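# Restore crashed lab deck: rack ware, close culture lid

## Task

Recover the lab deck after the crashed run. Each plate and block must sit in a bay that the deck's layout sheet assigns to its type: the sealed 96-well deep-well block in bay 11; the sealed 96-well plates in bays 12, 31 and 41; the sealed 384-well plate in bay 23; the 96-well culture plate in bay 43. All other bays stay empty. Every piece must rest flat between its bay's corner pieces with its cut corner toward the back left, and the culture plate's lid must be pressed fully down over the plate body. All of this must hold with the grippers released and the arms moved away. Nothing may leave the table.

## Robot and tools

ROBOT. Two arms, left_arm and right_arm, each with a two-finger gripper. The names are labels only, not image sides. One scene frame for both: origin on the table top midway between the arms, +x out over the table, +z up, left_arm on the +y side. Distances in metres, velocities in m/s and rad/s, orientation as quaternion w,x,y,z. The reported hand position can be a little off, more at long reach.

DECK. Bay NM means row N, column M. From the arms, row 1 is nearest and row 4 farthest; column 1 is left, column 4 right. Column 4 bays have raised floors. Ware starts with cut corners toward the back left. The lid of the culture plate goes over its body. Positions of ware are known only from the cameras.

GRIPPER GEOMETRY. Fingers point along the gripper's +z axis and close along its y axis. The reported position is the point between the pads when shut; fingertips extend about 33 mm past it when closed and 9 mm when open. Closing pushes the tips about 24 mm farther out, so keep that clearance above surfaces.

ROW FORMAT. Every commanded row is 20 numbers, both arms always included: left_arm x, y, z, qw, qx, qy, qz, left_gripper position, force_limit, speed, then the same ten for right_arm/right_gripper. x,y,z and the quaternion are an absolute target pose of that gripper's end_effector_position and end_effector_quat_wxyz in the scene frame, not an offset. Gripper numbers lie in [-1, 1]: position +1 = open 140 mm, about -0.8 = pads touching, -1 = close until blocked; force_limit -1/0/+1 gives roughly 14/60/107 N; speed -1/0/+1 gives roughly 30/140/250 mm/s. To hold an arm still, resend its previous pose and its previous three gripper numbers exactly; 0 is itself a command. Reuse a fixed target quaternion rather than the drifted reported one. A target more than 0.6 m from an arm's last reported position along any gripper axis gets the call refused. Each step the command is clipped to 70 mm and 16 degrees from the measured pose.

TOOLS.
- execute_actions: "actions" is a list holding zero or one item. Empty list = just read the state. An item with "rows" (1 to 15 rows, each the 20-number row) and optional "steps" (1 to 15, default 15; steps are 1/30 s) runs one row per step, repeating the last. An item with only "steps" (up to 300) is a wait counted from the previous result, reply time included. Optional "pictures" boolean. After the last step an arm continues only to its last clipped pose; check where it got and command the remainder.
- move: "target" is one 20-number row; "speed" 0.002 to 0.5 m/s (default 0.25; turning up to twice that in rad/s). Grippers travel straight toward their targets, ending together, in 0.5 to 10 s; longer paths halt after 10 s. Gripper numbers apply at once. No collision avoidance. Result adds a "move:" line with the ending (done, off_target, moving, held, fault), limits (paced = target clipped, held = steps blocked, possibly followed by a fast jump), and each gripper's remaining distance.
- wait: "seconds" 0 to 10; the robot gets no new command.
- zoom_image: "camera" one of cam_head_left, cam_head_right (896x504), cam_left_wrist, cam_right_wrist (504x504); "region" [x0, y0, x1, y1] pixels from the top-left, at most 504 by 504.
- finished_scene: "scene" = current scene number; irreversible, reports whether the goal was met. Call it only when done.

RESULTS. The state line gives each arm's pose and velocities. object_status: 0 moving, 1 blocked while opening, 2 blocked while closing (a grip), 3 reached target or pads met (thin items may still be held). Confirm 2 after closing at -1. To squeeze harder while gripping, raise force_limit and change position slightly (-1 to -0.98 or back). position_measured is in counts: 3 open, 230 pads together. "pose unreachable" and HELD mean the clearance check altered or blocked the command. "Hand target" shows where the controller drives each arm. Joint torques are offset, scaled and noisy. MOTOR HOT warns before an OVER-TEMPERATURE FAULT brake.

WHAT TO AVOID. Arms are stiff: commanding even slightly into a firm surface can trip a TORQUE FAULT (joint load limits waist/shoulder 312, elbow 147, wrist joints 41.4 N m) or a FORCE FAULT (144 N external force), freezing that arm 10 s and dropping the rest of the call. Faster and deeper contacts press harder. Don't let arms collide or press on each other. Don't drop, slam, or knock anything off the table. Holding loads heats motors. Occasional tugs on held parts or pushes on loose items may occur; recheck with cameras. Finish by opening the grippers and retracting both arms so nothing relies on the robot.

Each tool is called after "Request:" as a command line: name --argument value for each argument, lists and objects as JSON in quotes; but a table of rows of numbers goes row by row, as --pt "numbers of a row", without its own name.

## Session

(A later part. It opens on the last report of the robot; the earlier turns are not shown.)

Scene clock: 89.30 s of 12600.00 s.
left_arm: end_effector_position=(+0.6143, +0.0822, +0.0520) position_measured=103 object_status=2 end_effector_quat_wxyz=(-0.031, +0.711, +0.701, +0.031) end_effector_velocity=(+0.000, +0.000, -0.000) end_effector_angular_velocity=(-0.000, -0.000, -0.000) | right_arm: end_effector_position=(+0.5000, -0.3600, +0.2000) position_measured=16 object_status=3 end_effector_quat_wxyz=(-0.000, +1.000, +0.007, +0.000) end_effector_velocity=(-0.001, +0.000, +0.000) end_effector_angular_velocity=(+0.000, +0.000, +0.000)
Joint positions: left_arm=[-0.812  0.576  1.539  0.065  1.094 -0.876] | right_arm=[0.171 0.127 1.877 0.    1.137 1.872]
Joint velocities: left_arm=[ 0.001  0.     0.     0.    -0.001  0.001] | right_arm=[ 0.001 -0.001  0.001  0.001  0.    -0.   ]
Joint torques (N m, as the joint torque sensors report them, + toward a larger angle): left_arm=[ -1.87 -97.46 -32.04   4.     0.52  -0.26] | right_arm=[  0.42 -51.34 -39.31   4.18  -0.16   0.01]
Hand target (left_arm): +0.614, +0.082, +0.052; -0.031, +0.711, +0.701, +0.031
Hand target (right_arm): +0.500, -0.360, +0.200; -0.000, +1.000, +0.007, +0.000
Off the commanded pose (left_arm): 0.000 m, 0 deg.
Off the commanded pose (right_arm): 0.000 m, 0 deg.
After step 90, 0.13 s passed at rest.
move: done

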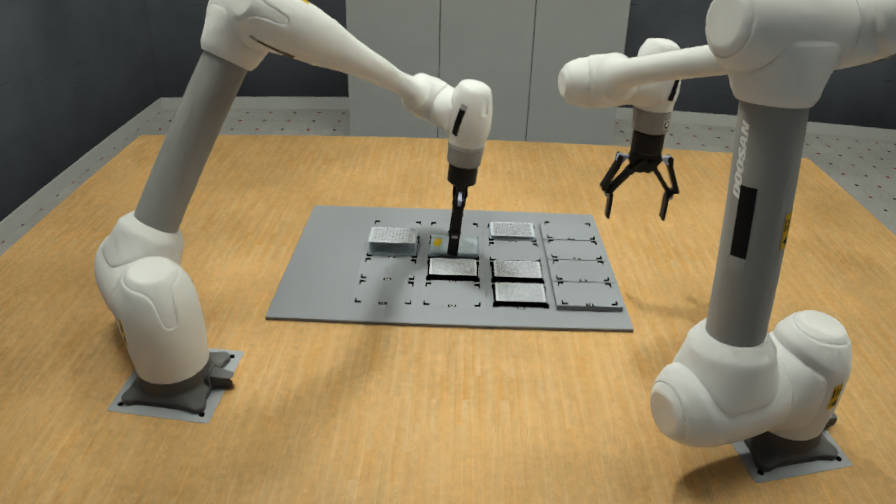

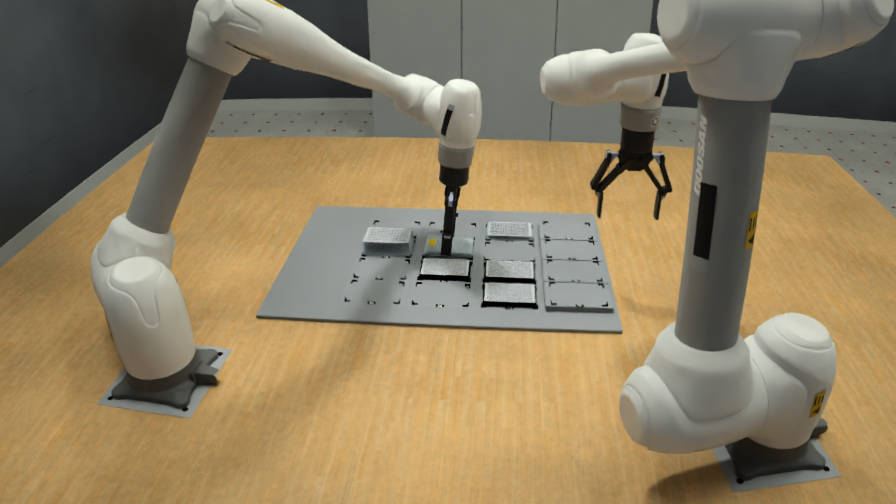

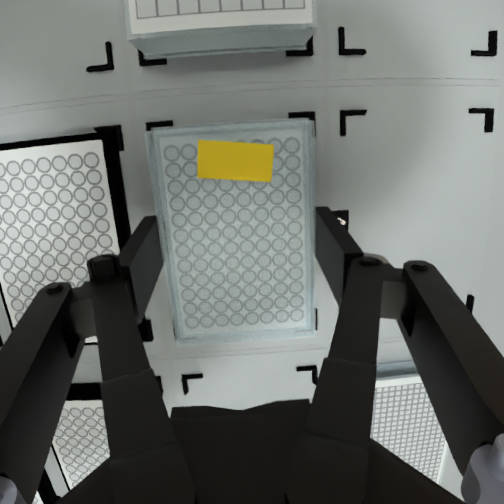

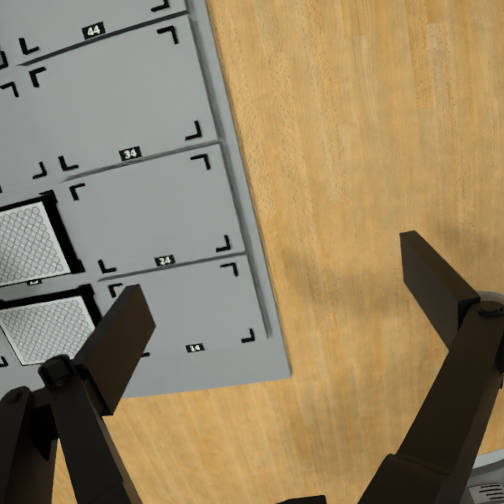

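One more mm, watching for contact.

Request:
move --target '[0.6143,0.0833,0.052,-0.031,0.711,0.701,0.031,-1,-0.5,-0.7,0.5,-0.36,0.2,0,1,0.007,0,0.9,-0.3,-0.3]' --speed 0.004

Scene clock: 92.73 s of 12600.00 s.
left_arm: end_effector_position=(+0.6143, +0.0833, +0.0520) position_measured=103 object_status=2 end_effector_quat_wxyz=(-0.031, +0.711, +0.701, +0.031) end_effector_velocity=(+0.000, -0.000, +0.000) end_effector_angular_velocity=(-0.001, -0.002, -0.000) | right_arm: end_effector_position=(+0.5000, -0.3600, +0.2000) position_measured=16 object_status=3 end_effector_quat_wxyz=(-0.000, +1.000, +0.007, +0.000) end_effector_velocity=(-0.000, +0.000, -0.000) end_effector_angular_velocity=(-0.000, +0.000, +0.001)
Joint positions: left_arm=[-0.811  0.574  1.541  0.065  1.093 -0.875] | right_arm=[0.171 0.127 1.877 0.    1.137 1.872]
Joint velocities: left_arm=[-0.001 -0.001  0.     0.001 -0.002 -0.001] | right_arm=[ 0.001  0.    -0.    -0.     0.    -0.   ]
Joint torques (N m, as the joint torque sensors report them, + toward a larger angle): left_arm=[ -0.57 -97.67 -31.91   4.08   0.41  -0.4 ] | right_arm=[  3.41 -52.75 -38.2    3.77  -0.25  -0.41]
Hand target (left_arm): +0.614, +0.083, +0.052; -0.031, +0.711, +0.701, +0.031
Hand target (right_arm): +0.500, -0.360, +0.200; -0.000, +1.000, +0.007, +0.000
Off the commanded pose (left_arm): 0.000 m, 0 deg.
Off the commanded pose (right_arm): 0.000 m, 0 deg.
move: done

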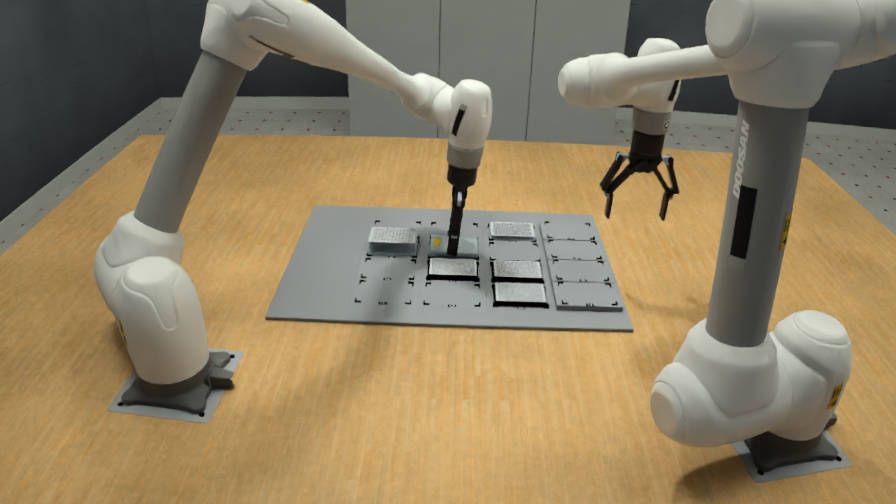

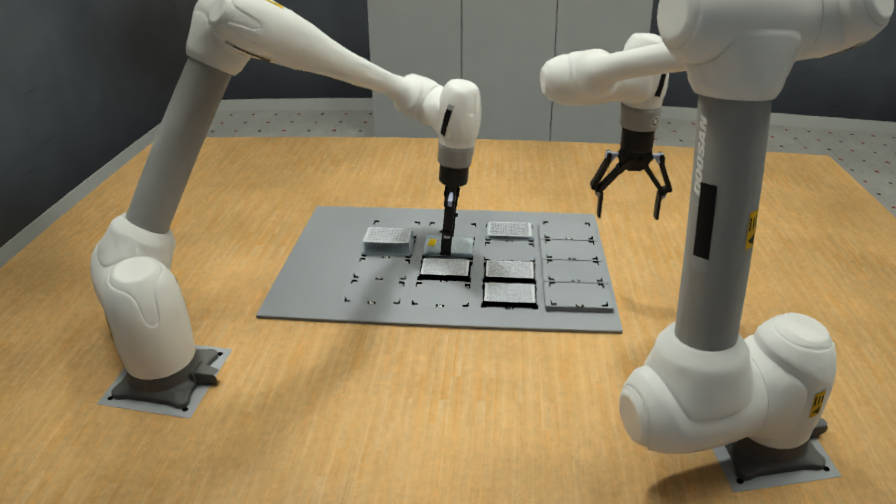

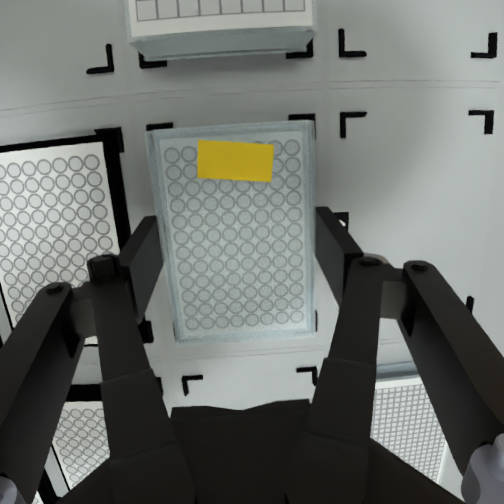

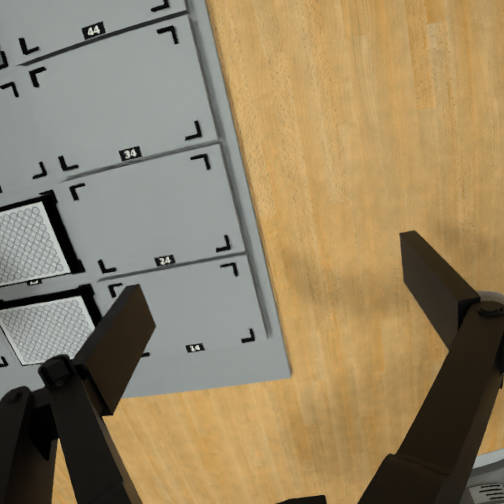

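Level (lid shifts ~1.9 mm −y, compensate) and lower.

Request:
move --target '[0.6143,0.0853,0.049,0,0.712,0.702,0,-1,-0.5,-0.7,0.5,-0.36,0.2,0,1,0.007,0,0.9,-0.3,-0.3]' --speed 0.03

Request:
zoom_image --camera "cam_left_wrist" --region '[100,90,380,370]'

Scene clock: 98.30 s of 12600.00 s.
left_arm: end_effector_position=(+0.6143, +0.0853, +0.0490) position_measured=103 object_status=2 end_effector_quat_wxyz=(-0.000, +0.712, +0.702, +0.000) end_effector_velocity=(-0.000, -0.000, -0.000) end_effector_angular_velocity=(-0.004, +0.001, -0.000) | right_arm: end_effector_position=(+0.5000, -0.3600, +0.2000) position_measured=16 object_status=3 end_effector_quat_wxyz=(-0.000, +1.000, +0.007, +0.000) end_effector_velocity=(+0.001, -0.000, +0.000) end_effector_angular_velocity=(-0.001, -0.001, +0.000)
Joint positions: left_arm=[-0.786  0.545  1.594  0.     1.002 -0.817] | right_arm=[0.171 0.127 1.877 0.    1.137 1.872]
Joint velocities: left_arm=[ 0.001 -0.001  0.002 -0.004 -0.004  0.003] | right_arm=[ 0.     0.    -0.001 -0.001 -0.     0.   ]
Joint torques (N m, as the joint torque sensors report them, + toward a larger angle): left_arm=[ -2.3  -93.18 -31.01   3.83  -0.19  -0.39] | right_arm=[  2.14 -46.06 -39.37   4.24  -0.46  -0.46]
Hand target (left_arm): +0.614, +0.085, +0.049; -0.000, +0.712, +0.702, +0.000
Hand target (right_arm): +0.500, -0.360, +0.200; -0.000, +1.000, +0.007, +0.000
Off the commanded pose (left_arm): 0.000 m, 0 deg.
Off the commanded pose (right_arm): 0.000 m, 0 deg.
After step 90, 0.87 s passed at rest.
move: done

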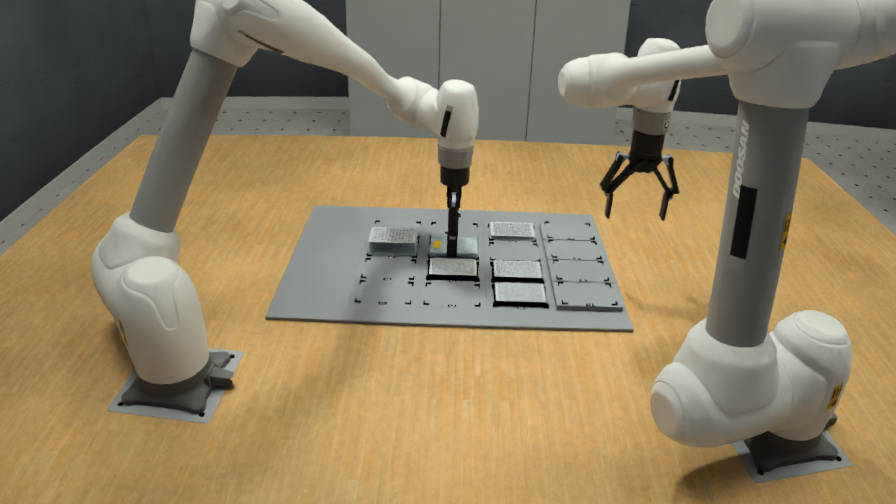

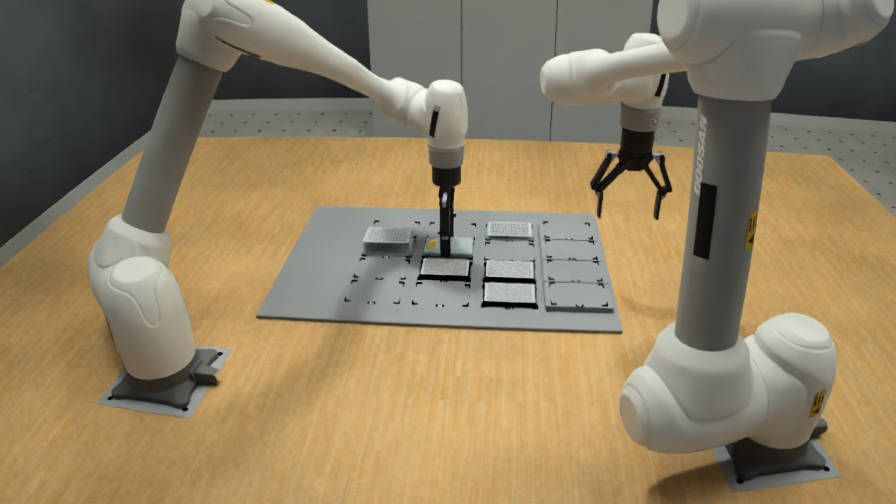

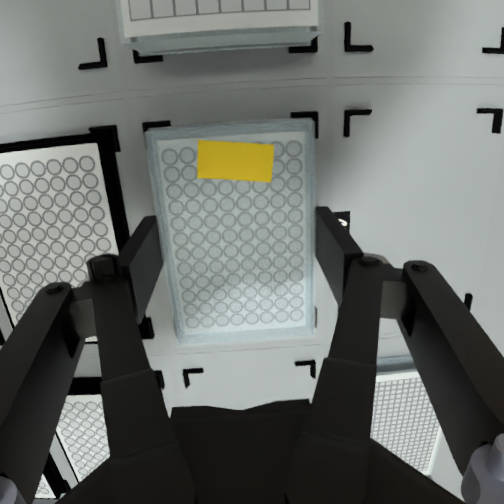

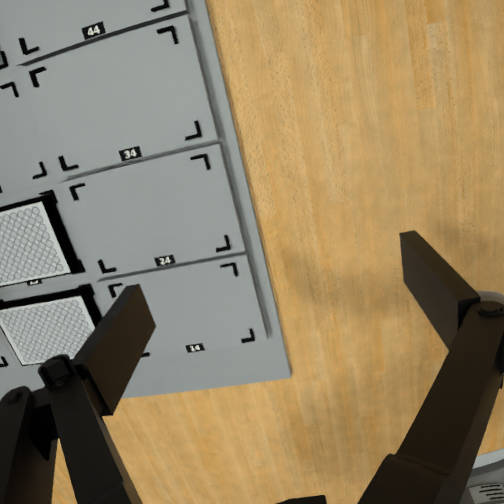

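Region (100, 90, 380, 370) of cam_left_wrist's 504x504 image, scaled by 1.800, with more detail than that image has.

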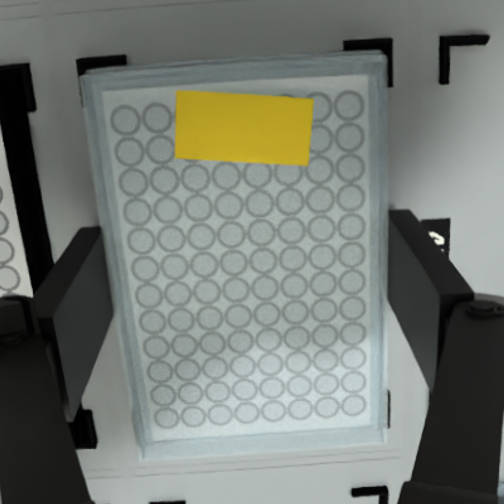

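Over the body cleanly.

Request:
move --target '[0.6143,0.085,0.0462,-0.005,0.712,0.702,0.005,-1,-0.5,-0.7,0.5,-0.36,0.2,0,1,0.007,0,0.9,-0.3,-0.3]' --speed 0.008

Request:
move --target '[0.6143,0.085,0.0462,-0.005,0.712,0.702,0.005,0.42,-0.5,-0.5,0.5,-0.36,0.2,0,1,0.007,0,0.9,-0.3,-0.3]'

Request:
move --target '[0.6143,0.085,0.16,0,0.712,0.702,0,0.42,-0.5,-0.5,0.47,-0.24,0.17,0,0.7071,0.7071,0,0.9,-0.3,-0.3]' --speed 0.4

Request:
zoom_image --camera "cam_head_left" --region '[410,215,560,315]'

Scene clock: 107.87 s of 12600.00 s.
left_arm: end_effector_position=(+0.6143, +0.0850, +0.0462) position_measured=103 object_status=2 end_effector_quat_wxyz=(-0.005, +0.712, +0.702, +0.005) end_effector_velocity=(-0.000, -0.001, -0.000) end_effector_angular_velocity=(-0.001, +0.001, +0.001) | right_arm: end_effector_position=(+0.5000, -0.3600, +0.2000) position_measured=16 object_status=3 end_effector_quat_wxyz=(-0.000, +1.000, +0.007, +0.000) end_effector_velocity=(+0.000, +0.001, +0.001) end_effector_angular_velocity=(+0.001, -0.002, +0.001)
Joint positions: left_arm=[-0.79   0.553  1.588  0.011  1.012 -0.827] | right_arm=[0.171 0.127 1.877 0.    1.137 1.872]
Joint velocities: left_arm=[-0.001  0.001 -0.001 -0.001  0.001 -0.001] | right_arm=[ 0.001 -0.001 -0.001  0.    -0.     0.   ]
Joint torques (N m, as the joint torque sensors report them, + toward a larger angle): left_arm=[ -0.68 -74.38 -20.53   4.69  -0.47   0.1 ] | right_arm=[  1.36 -50.64 -39.97   3.79   0.14   0.1 ]
Hand target (left_arm): +0.614, +0.085, +0.046; -0.005, +0.712, +0.702, +0.005
Hand target (right_arm): +0.500, -0.360, +0.200; -0.000, +1.000, +0.007, +0.000
Off the commanded pose (left_arm): 0.000 m, 0 deg.
Off the commanded pose (right_arm): 0.000 m, 0 deg.
After step 90, 5.47 s passed at rest.
move: done

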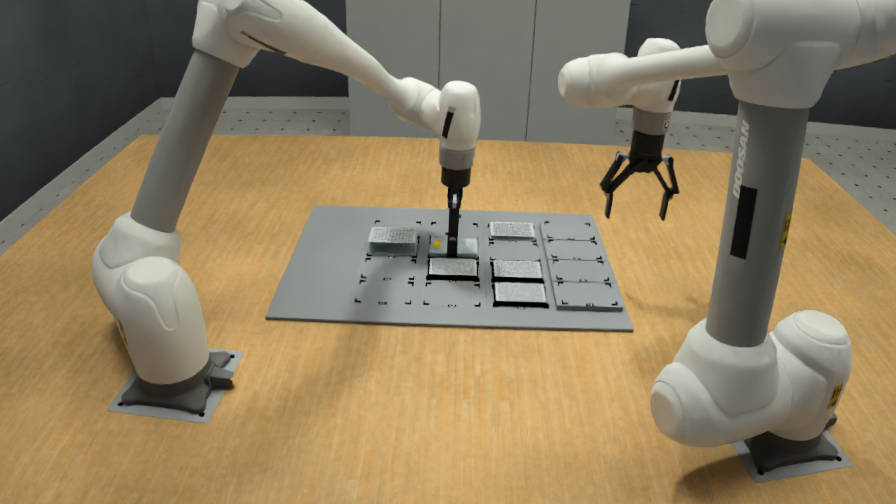

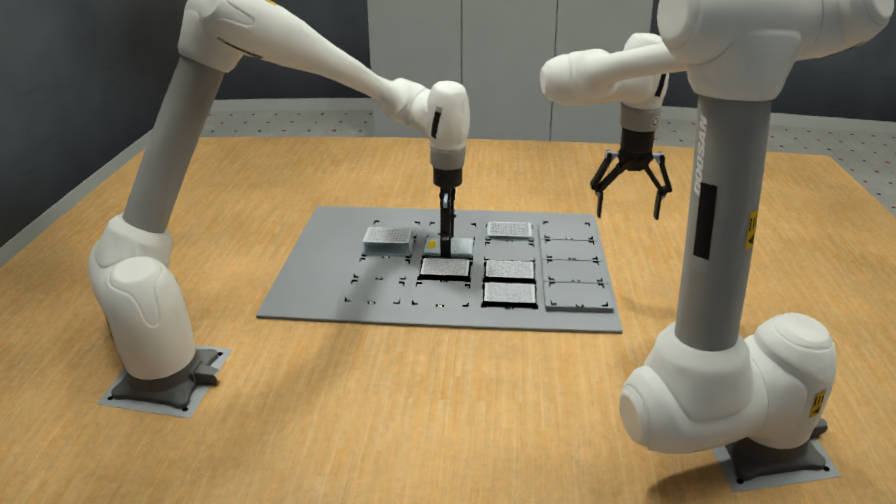

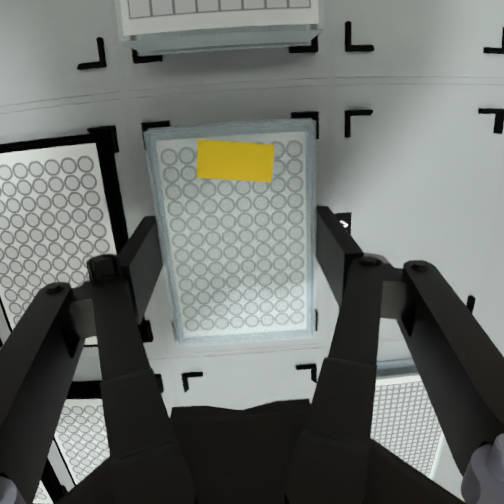

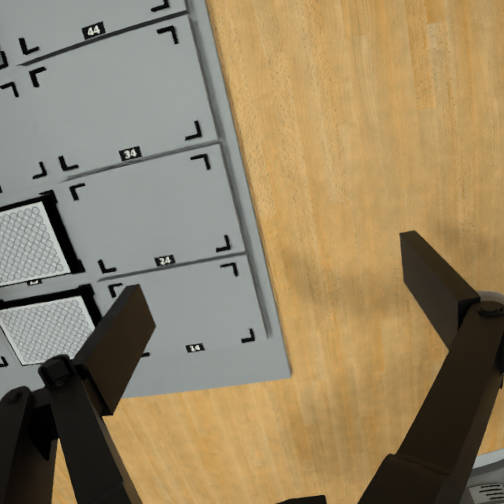

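Scene clock: 108.57 s of 12600.00 s.
left_arm: end_effector_position=(+0.6143, +0.0850, +0.0462) position_measured=76 object_status=3 end_effector_quat_wxyz=(-0.005, +0.712, +0.702, +0.005) end_effector_velocity=(-0.000, +0.001, +0.000) end_effector_angular_velocity=(+0.001, +0.002, +0.001) | right_arm: end_effector_position=(+0.5000, -0.3600, +0.2000) position_measured=16 object_status=3 end_effector_quat_wxyz=(-0.000, +1.000, +0.007, +0.000) end_effector_velocity=(+0.000, -0.000, -0.000) end_effector_angular_velocity=(-0.001, -0.000, +0.000)
Joint positions: left_arm=[-0.79   0.553  1.588  0.011  1.012 -0.827] | right_arm=[0.171 0.127 1.877 0.    1.137 1.872]
Joint velocities: left_arm=[ 0.001 -0.001  0.001 -0.     0.002  0.   ] | right_arm=[-0.     0.    -0.    -0.001 -0.    -0.   ]
Joint torques (N m, as the joint torque sensors report them, + toward a larger angle): left_arm=[ -0.85 -94.64 -31.79   3.97   0.45  -0.22] | right_arm=[  2.36 -51.89 -38.39   4.32  -0.16  -0.42]
Hand target (left_arm): +0.614, +0.085, +0.046; -0.005, +0.712, +0.702, +0.005
Hand target (right_arm): +0.500, -0.360, +0.200; -0.000, +1.000, +0.007, +0.000
Off the commanded pose (left_arm): 0.000 m, 0 deg.
Off the commanded pose (right_arm): 0.000 m, 0 deg.
move: done

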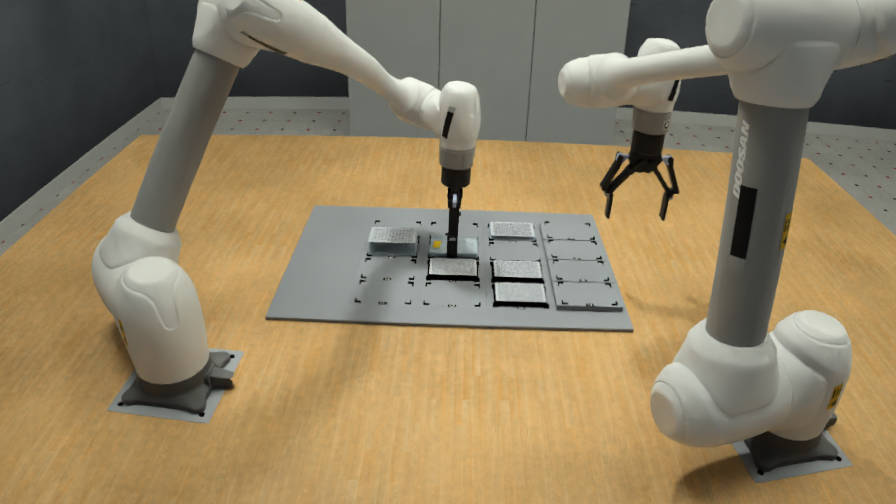

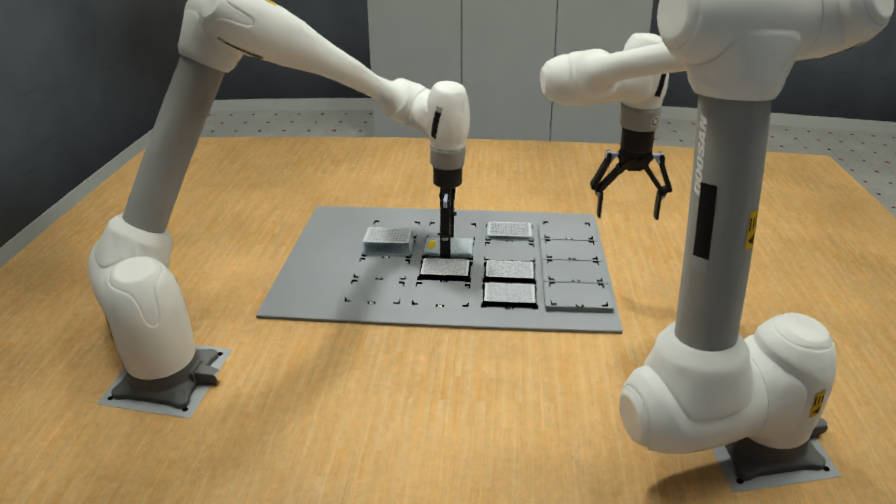

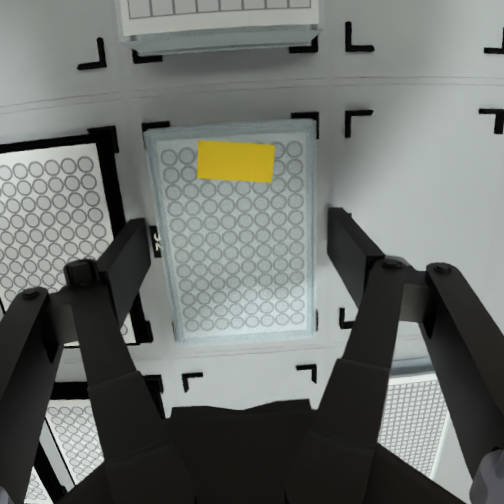

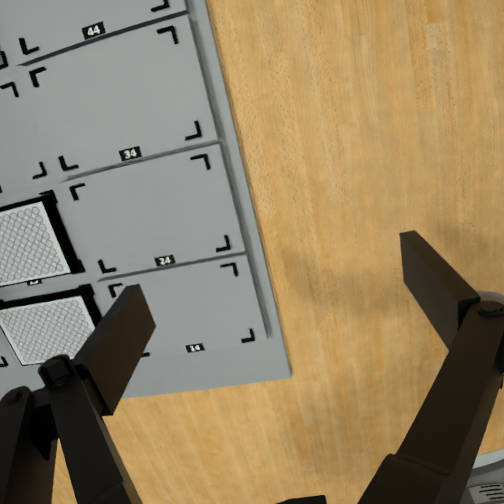

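Scene clock: 111.00 s of 12600.00 s.
left_arm: end_effector_position=(+0.6142, +0.0852, +0.1600) position_measured=76 object_status=3 end_effector_quat_wxyz=(-0.000, +0.712, +0.702, +0.000) end_effector_velocity=(+0.000, -0.000, +0.000) end_effector_angular_velocity=(+0.000, +0.000, +0.001) | right_arm: end_effector_position=(+0.4698, -0.2400, +0.1700) position_measured=16 object_status=3 end_effector_quat_wxyz=(+0.000, +0.707, +0.707, +0.000) end_effector_velocity=(-0.001, +0.000, -0.001) end_effector_angular_velocity=(-0.001, +0.002, +0.006)
Joint positions: left_arm=[-0.786  0.463  1.503  0.     1.176 -0.818] | right_arm=[ 0.374  0.192  1.859 -0.     1.09   0.519]
Joint velocities: left_arm=[-0.     0.    -0.001  0.     0.001 -0.001] | right_arm=[ 0.001  0.001  0.001  0.001  0.    -0.006]
Joint torques (N m, as the joint torque sensors report them, + toward a larger angle): left_arm=[ -0.85 -89.58 -35.2    4.19   0.25  -0.23] | right_arm=[  2.33 -55.64 -38.38   4.49  -0.29  -0.66]
Hand target (left_arm): +0.614, +0.085, +0.160; +0.000, +0.712, +0.702, +0.000
Hand target (right_arm): +0.470, -0.240, +0.170; +0.000, +0.707, +0.707, +0.000
Off the commanded pose (left_arm): 0.000 m, 0 deg.
Off the commanded pose (right_arm): 0.000 m, 0 deg.
move: done

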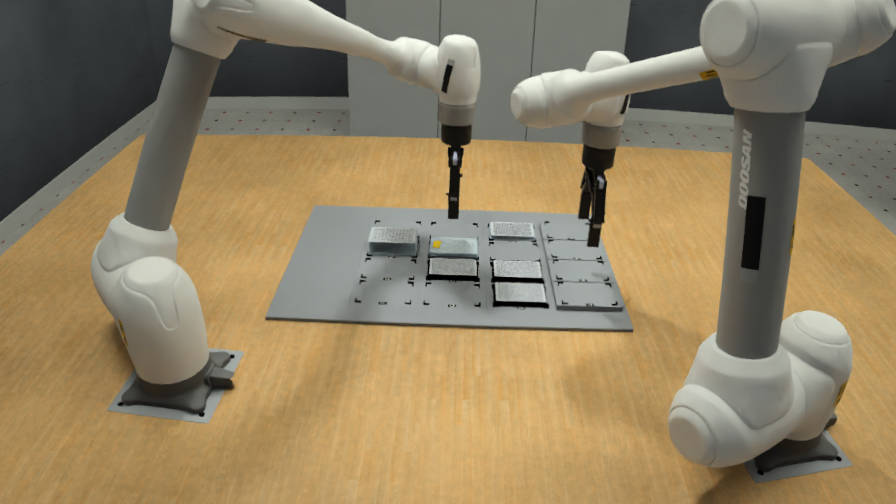

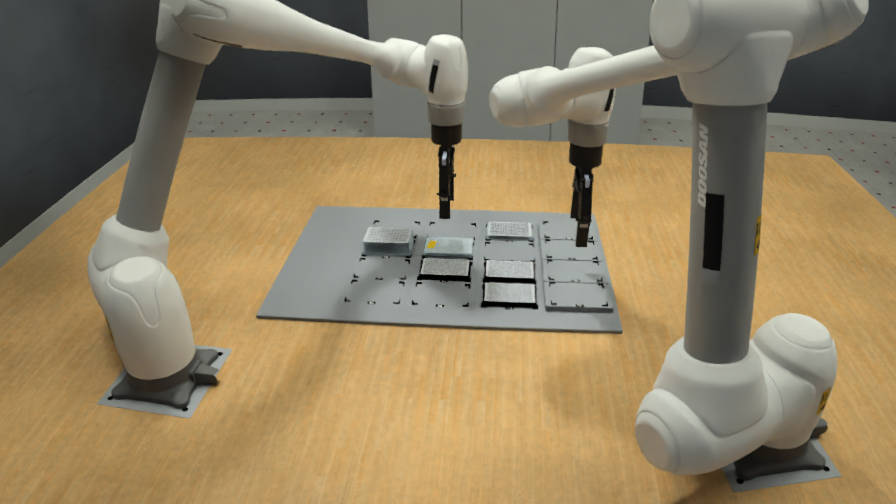

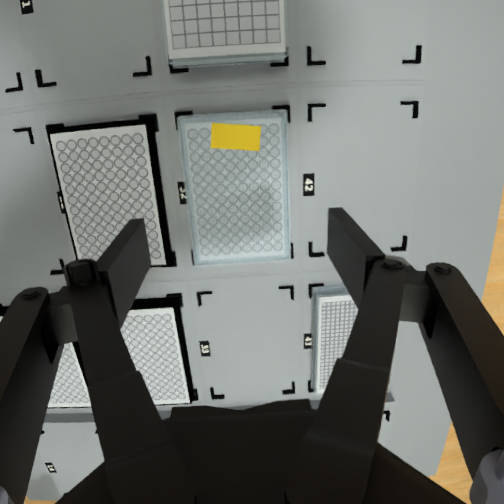

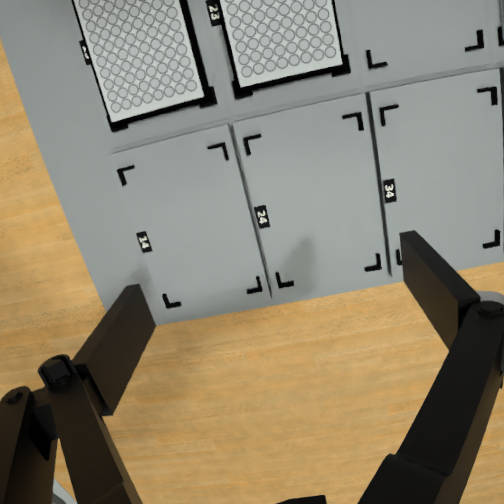

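Region (410, 215, 560, 315) of cam_head_left's 896x504 image, scaled by 3.360, with more detail than that image has.

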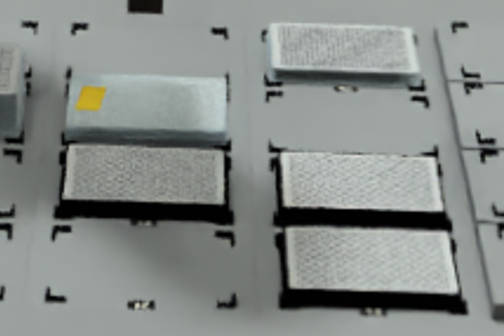

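Request:
zoom_image --camera "cam_right_wrist" --region '[170,0,400,130]'

Region (170, 0, 400, 130) of cam_right_wrist's 504x504 image, scaled by 2.191, with more detail than that image has; it fills the top 285 rows of this view, and the rest is white.

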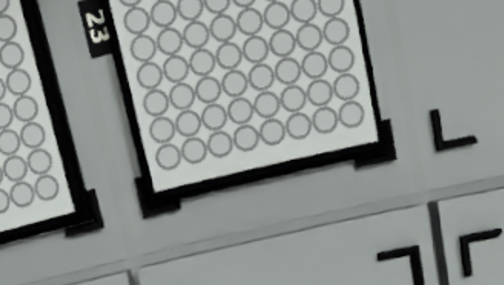

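Request:
move --target '[0.507,-0.09,0.085,0,0.712,0.702,0,0.42,-0.5,-0.5,0.47,-0.5,0.2,0,0.7071,0.7071,0,0.9,-0.3,-0.3]'

Request:
zoom_image --camera "cam_left_wrist" --region '[90,0,390,300]'

Scene clock: 121.13 s of 12600.00 s.
left_arm: end_effector_position=(+0.5069, -0.0902, +0.0851) position_measured=76 object_status=3 end_effector_quat_wxyz=(+0.000, +0.712, +0.702, -0.000) end_effector_velocity=(+0.000, -0.001, -0.000) end_effector_angular_velocity=(+0.000, -0.002, -0.001) | right_arm: end_effector_position=(+0.4703, -0.5001, +0.2001) position_measured=16 object_status=3 end_effector_quat_wxyz=(-0.000, +0.707, +0.707, -0.000) end_effector_velocity=(+0.001, -0.001, +0.000) end_effector_angular_velocity=(+0.000, +0.000, -0.000)
Joint positions: left_arm=[-1.015  0.619  1.395 -0.001  1.127 -1.046] | right_arm=[-0.067  0.026  1.988 -0.     1.128  0.077]
Joint velocities: left_arm=[-0.001  0.001 -0.001  0.002 -0.    -0.001] | right_arm=[-0.003  0.001 -0.001  0.     0.    -0.002]
Joint torques (N m, as the joint torque sensors report them, + toward a larger angle): left_arm=[  -1.86 -103.19  -34.77    4.39    0.47   -0.19] | right_arm=[  2.94 -38.68 -39.72   4.38  -0.4   -0.29]
Hand target (left_arm): +0.507, -0.090, +0.085; +0.000, +0.712, +0.702, -0.000
Hand target (right_arm): +0.470, -0.500, +0.200; -0.000, +0.707, +0.707, -0.000
Off the commanded pose (left_arm): 0.000 m, 0 deg.
Off the commanded pose (right_arm): 0.000 m, 0 deg.
After step 90, 5.60 s passed at rest.
move: done

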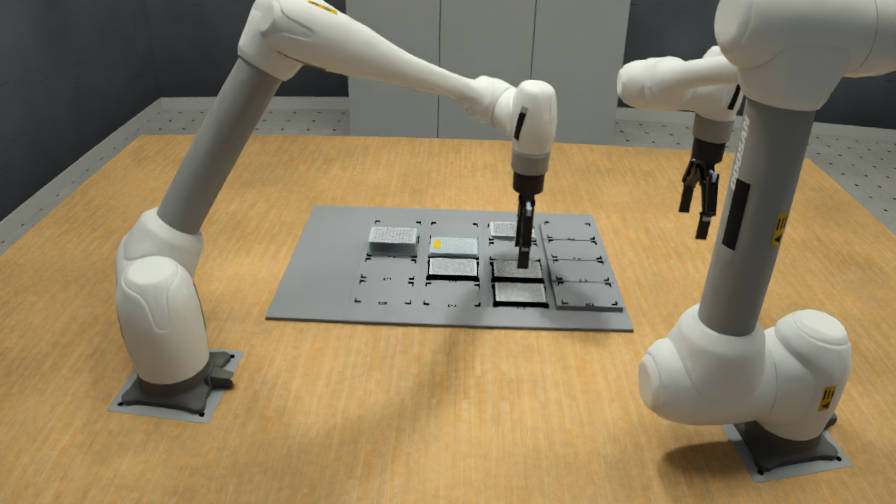

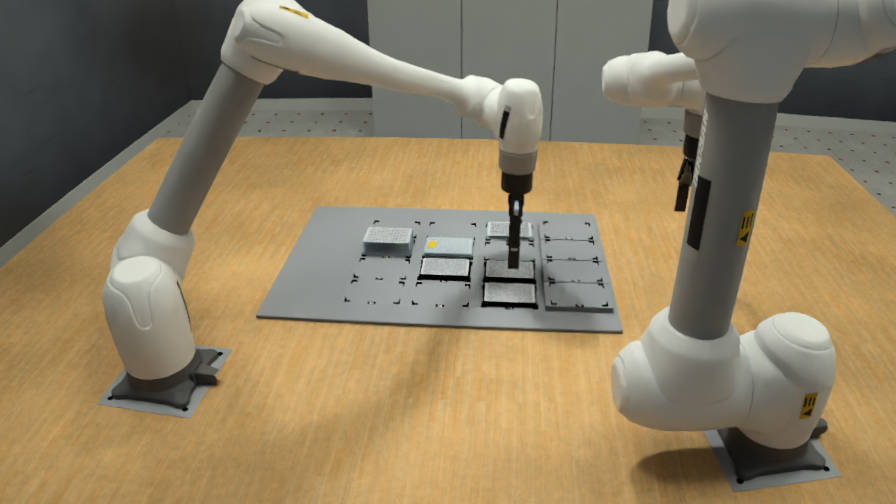

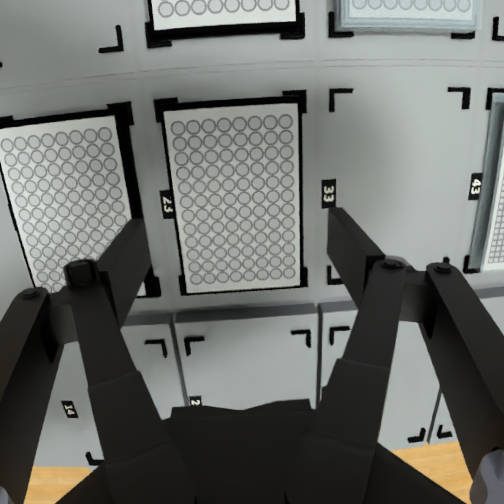

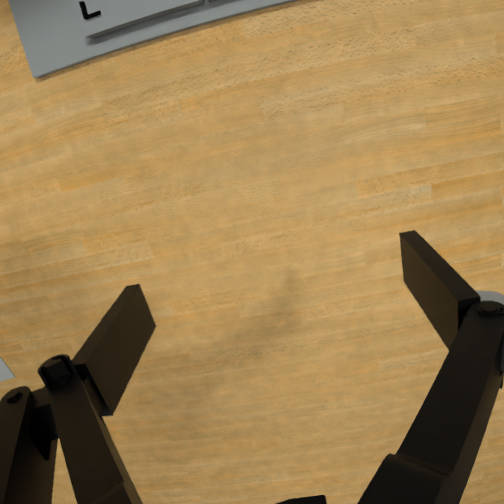

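Region (90, 0, 390, 300) of cam_left_wrist's 504x504 image, scaled by 1.680, with more detail than that image has.

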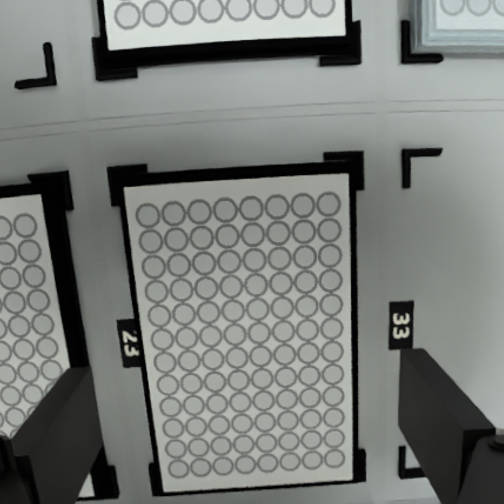

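Request:
move --target '[0.48,0.0,0.18,0,0.712,0.702,0,0.42,-0.5,-0.5,0.47,-0.5,0.2,0,0.7071,0.7071,0,0.9,-0.3,-0.3]'

Request:
finished_scene --scene 2

Scene clock: 125.57 s of 12600.00 s.
left_arm: end_effector_position=(+0.4800, +0.0001, +0.1798) position_measured=76 object_status=3 end_effector_quat_wxyz=(-0.000, +0.712, +0.702, +0.000) end_effector_velocity=(+0.000, +0.001, +0.001) end_effector_angular_velocity=(+0.001, -0.000, +0.000) | right_arm: end_effector_position=(+0.4700, -0.5000, +0.2000) position_measured=16 object_status=3 end_effector_quat_wxyz=(-0.000, +0.707, +0.707, +0.000) end_effector_velocity=(-0.000, -0.000, -0.001) end_effector_angular_velocity=(-0.000, +0.001, -0.001)
Joint positions: left_arm=[-0.988  0.423  1.525  0.     1.194 -1.02 ] | right_arm=[-0.067  0.025  1.989  0.     1.127  0.077]
Joint velocities: left_arm=[ 0.001 -0.001  0.001  0.001  0.001  0.   ] | right_arm=[-0.     0.001  0.001  0.     0.     0.001]
Joint torques (N m, as the joint torque sensors report them, + toward a larger angle): left_arm=[ -2.   -88.3  -35.18   4.26   0.11  -0.33] | right_arm=[ -0.26 -36.4  -38.45   4.1    0.02   0.05]
Hand target (left_arm): +0.480, +0.000, +0.180; -0.000, +0.712, +0.702, +0.000
Hand target (right_arm): +0.470, -0.500, +0.200; -0.000, +0.707, +0.707, +0.000
Off the commanded pose (left_arm): 0.000 m, 0 deg.
Off the commanded pose (right_arm): 0.000 m, 0 deg.
After step 90, 0.40 s passed at rest.
move: done

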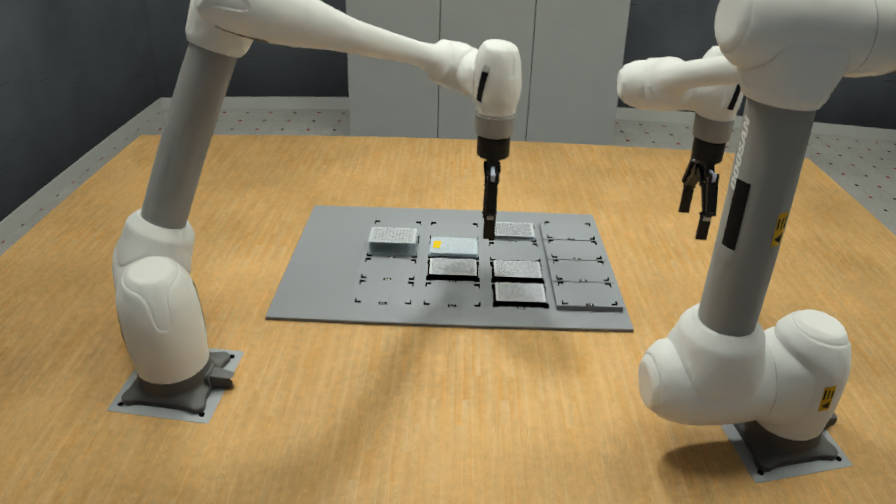

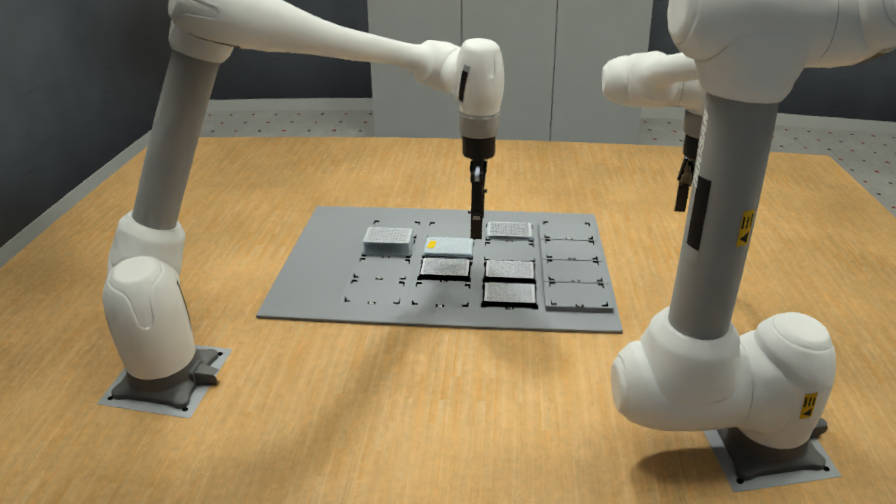

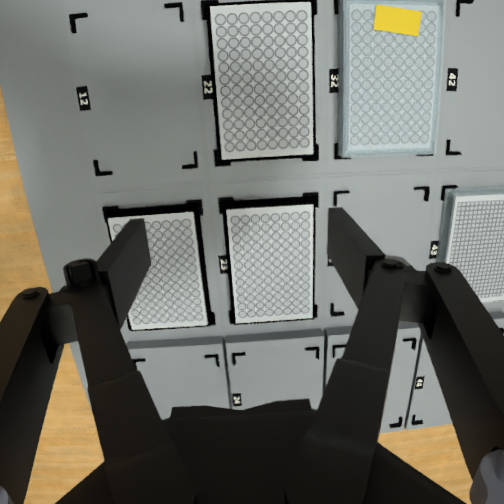

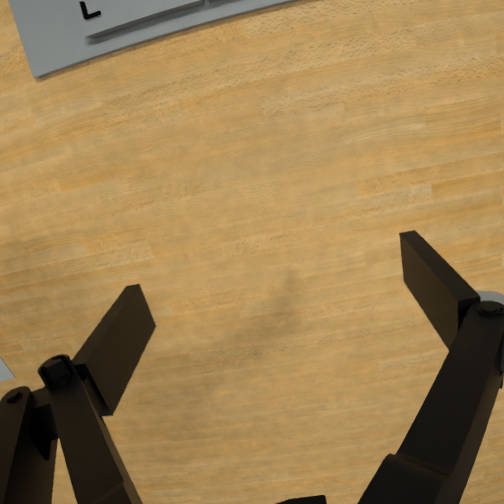

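The scene is finished: the task was done.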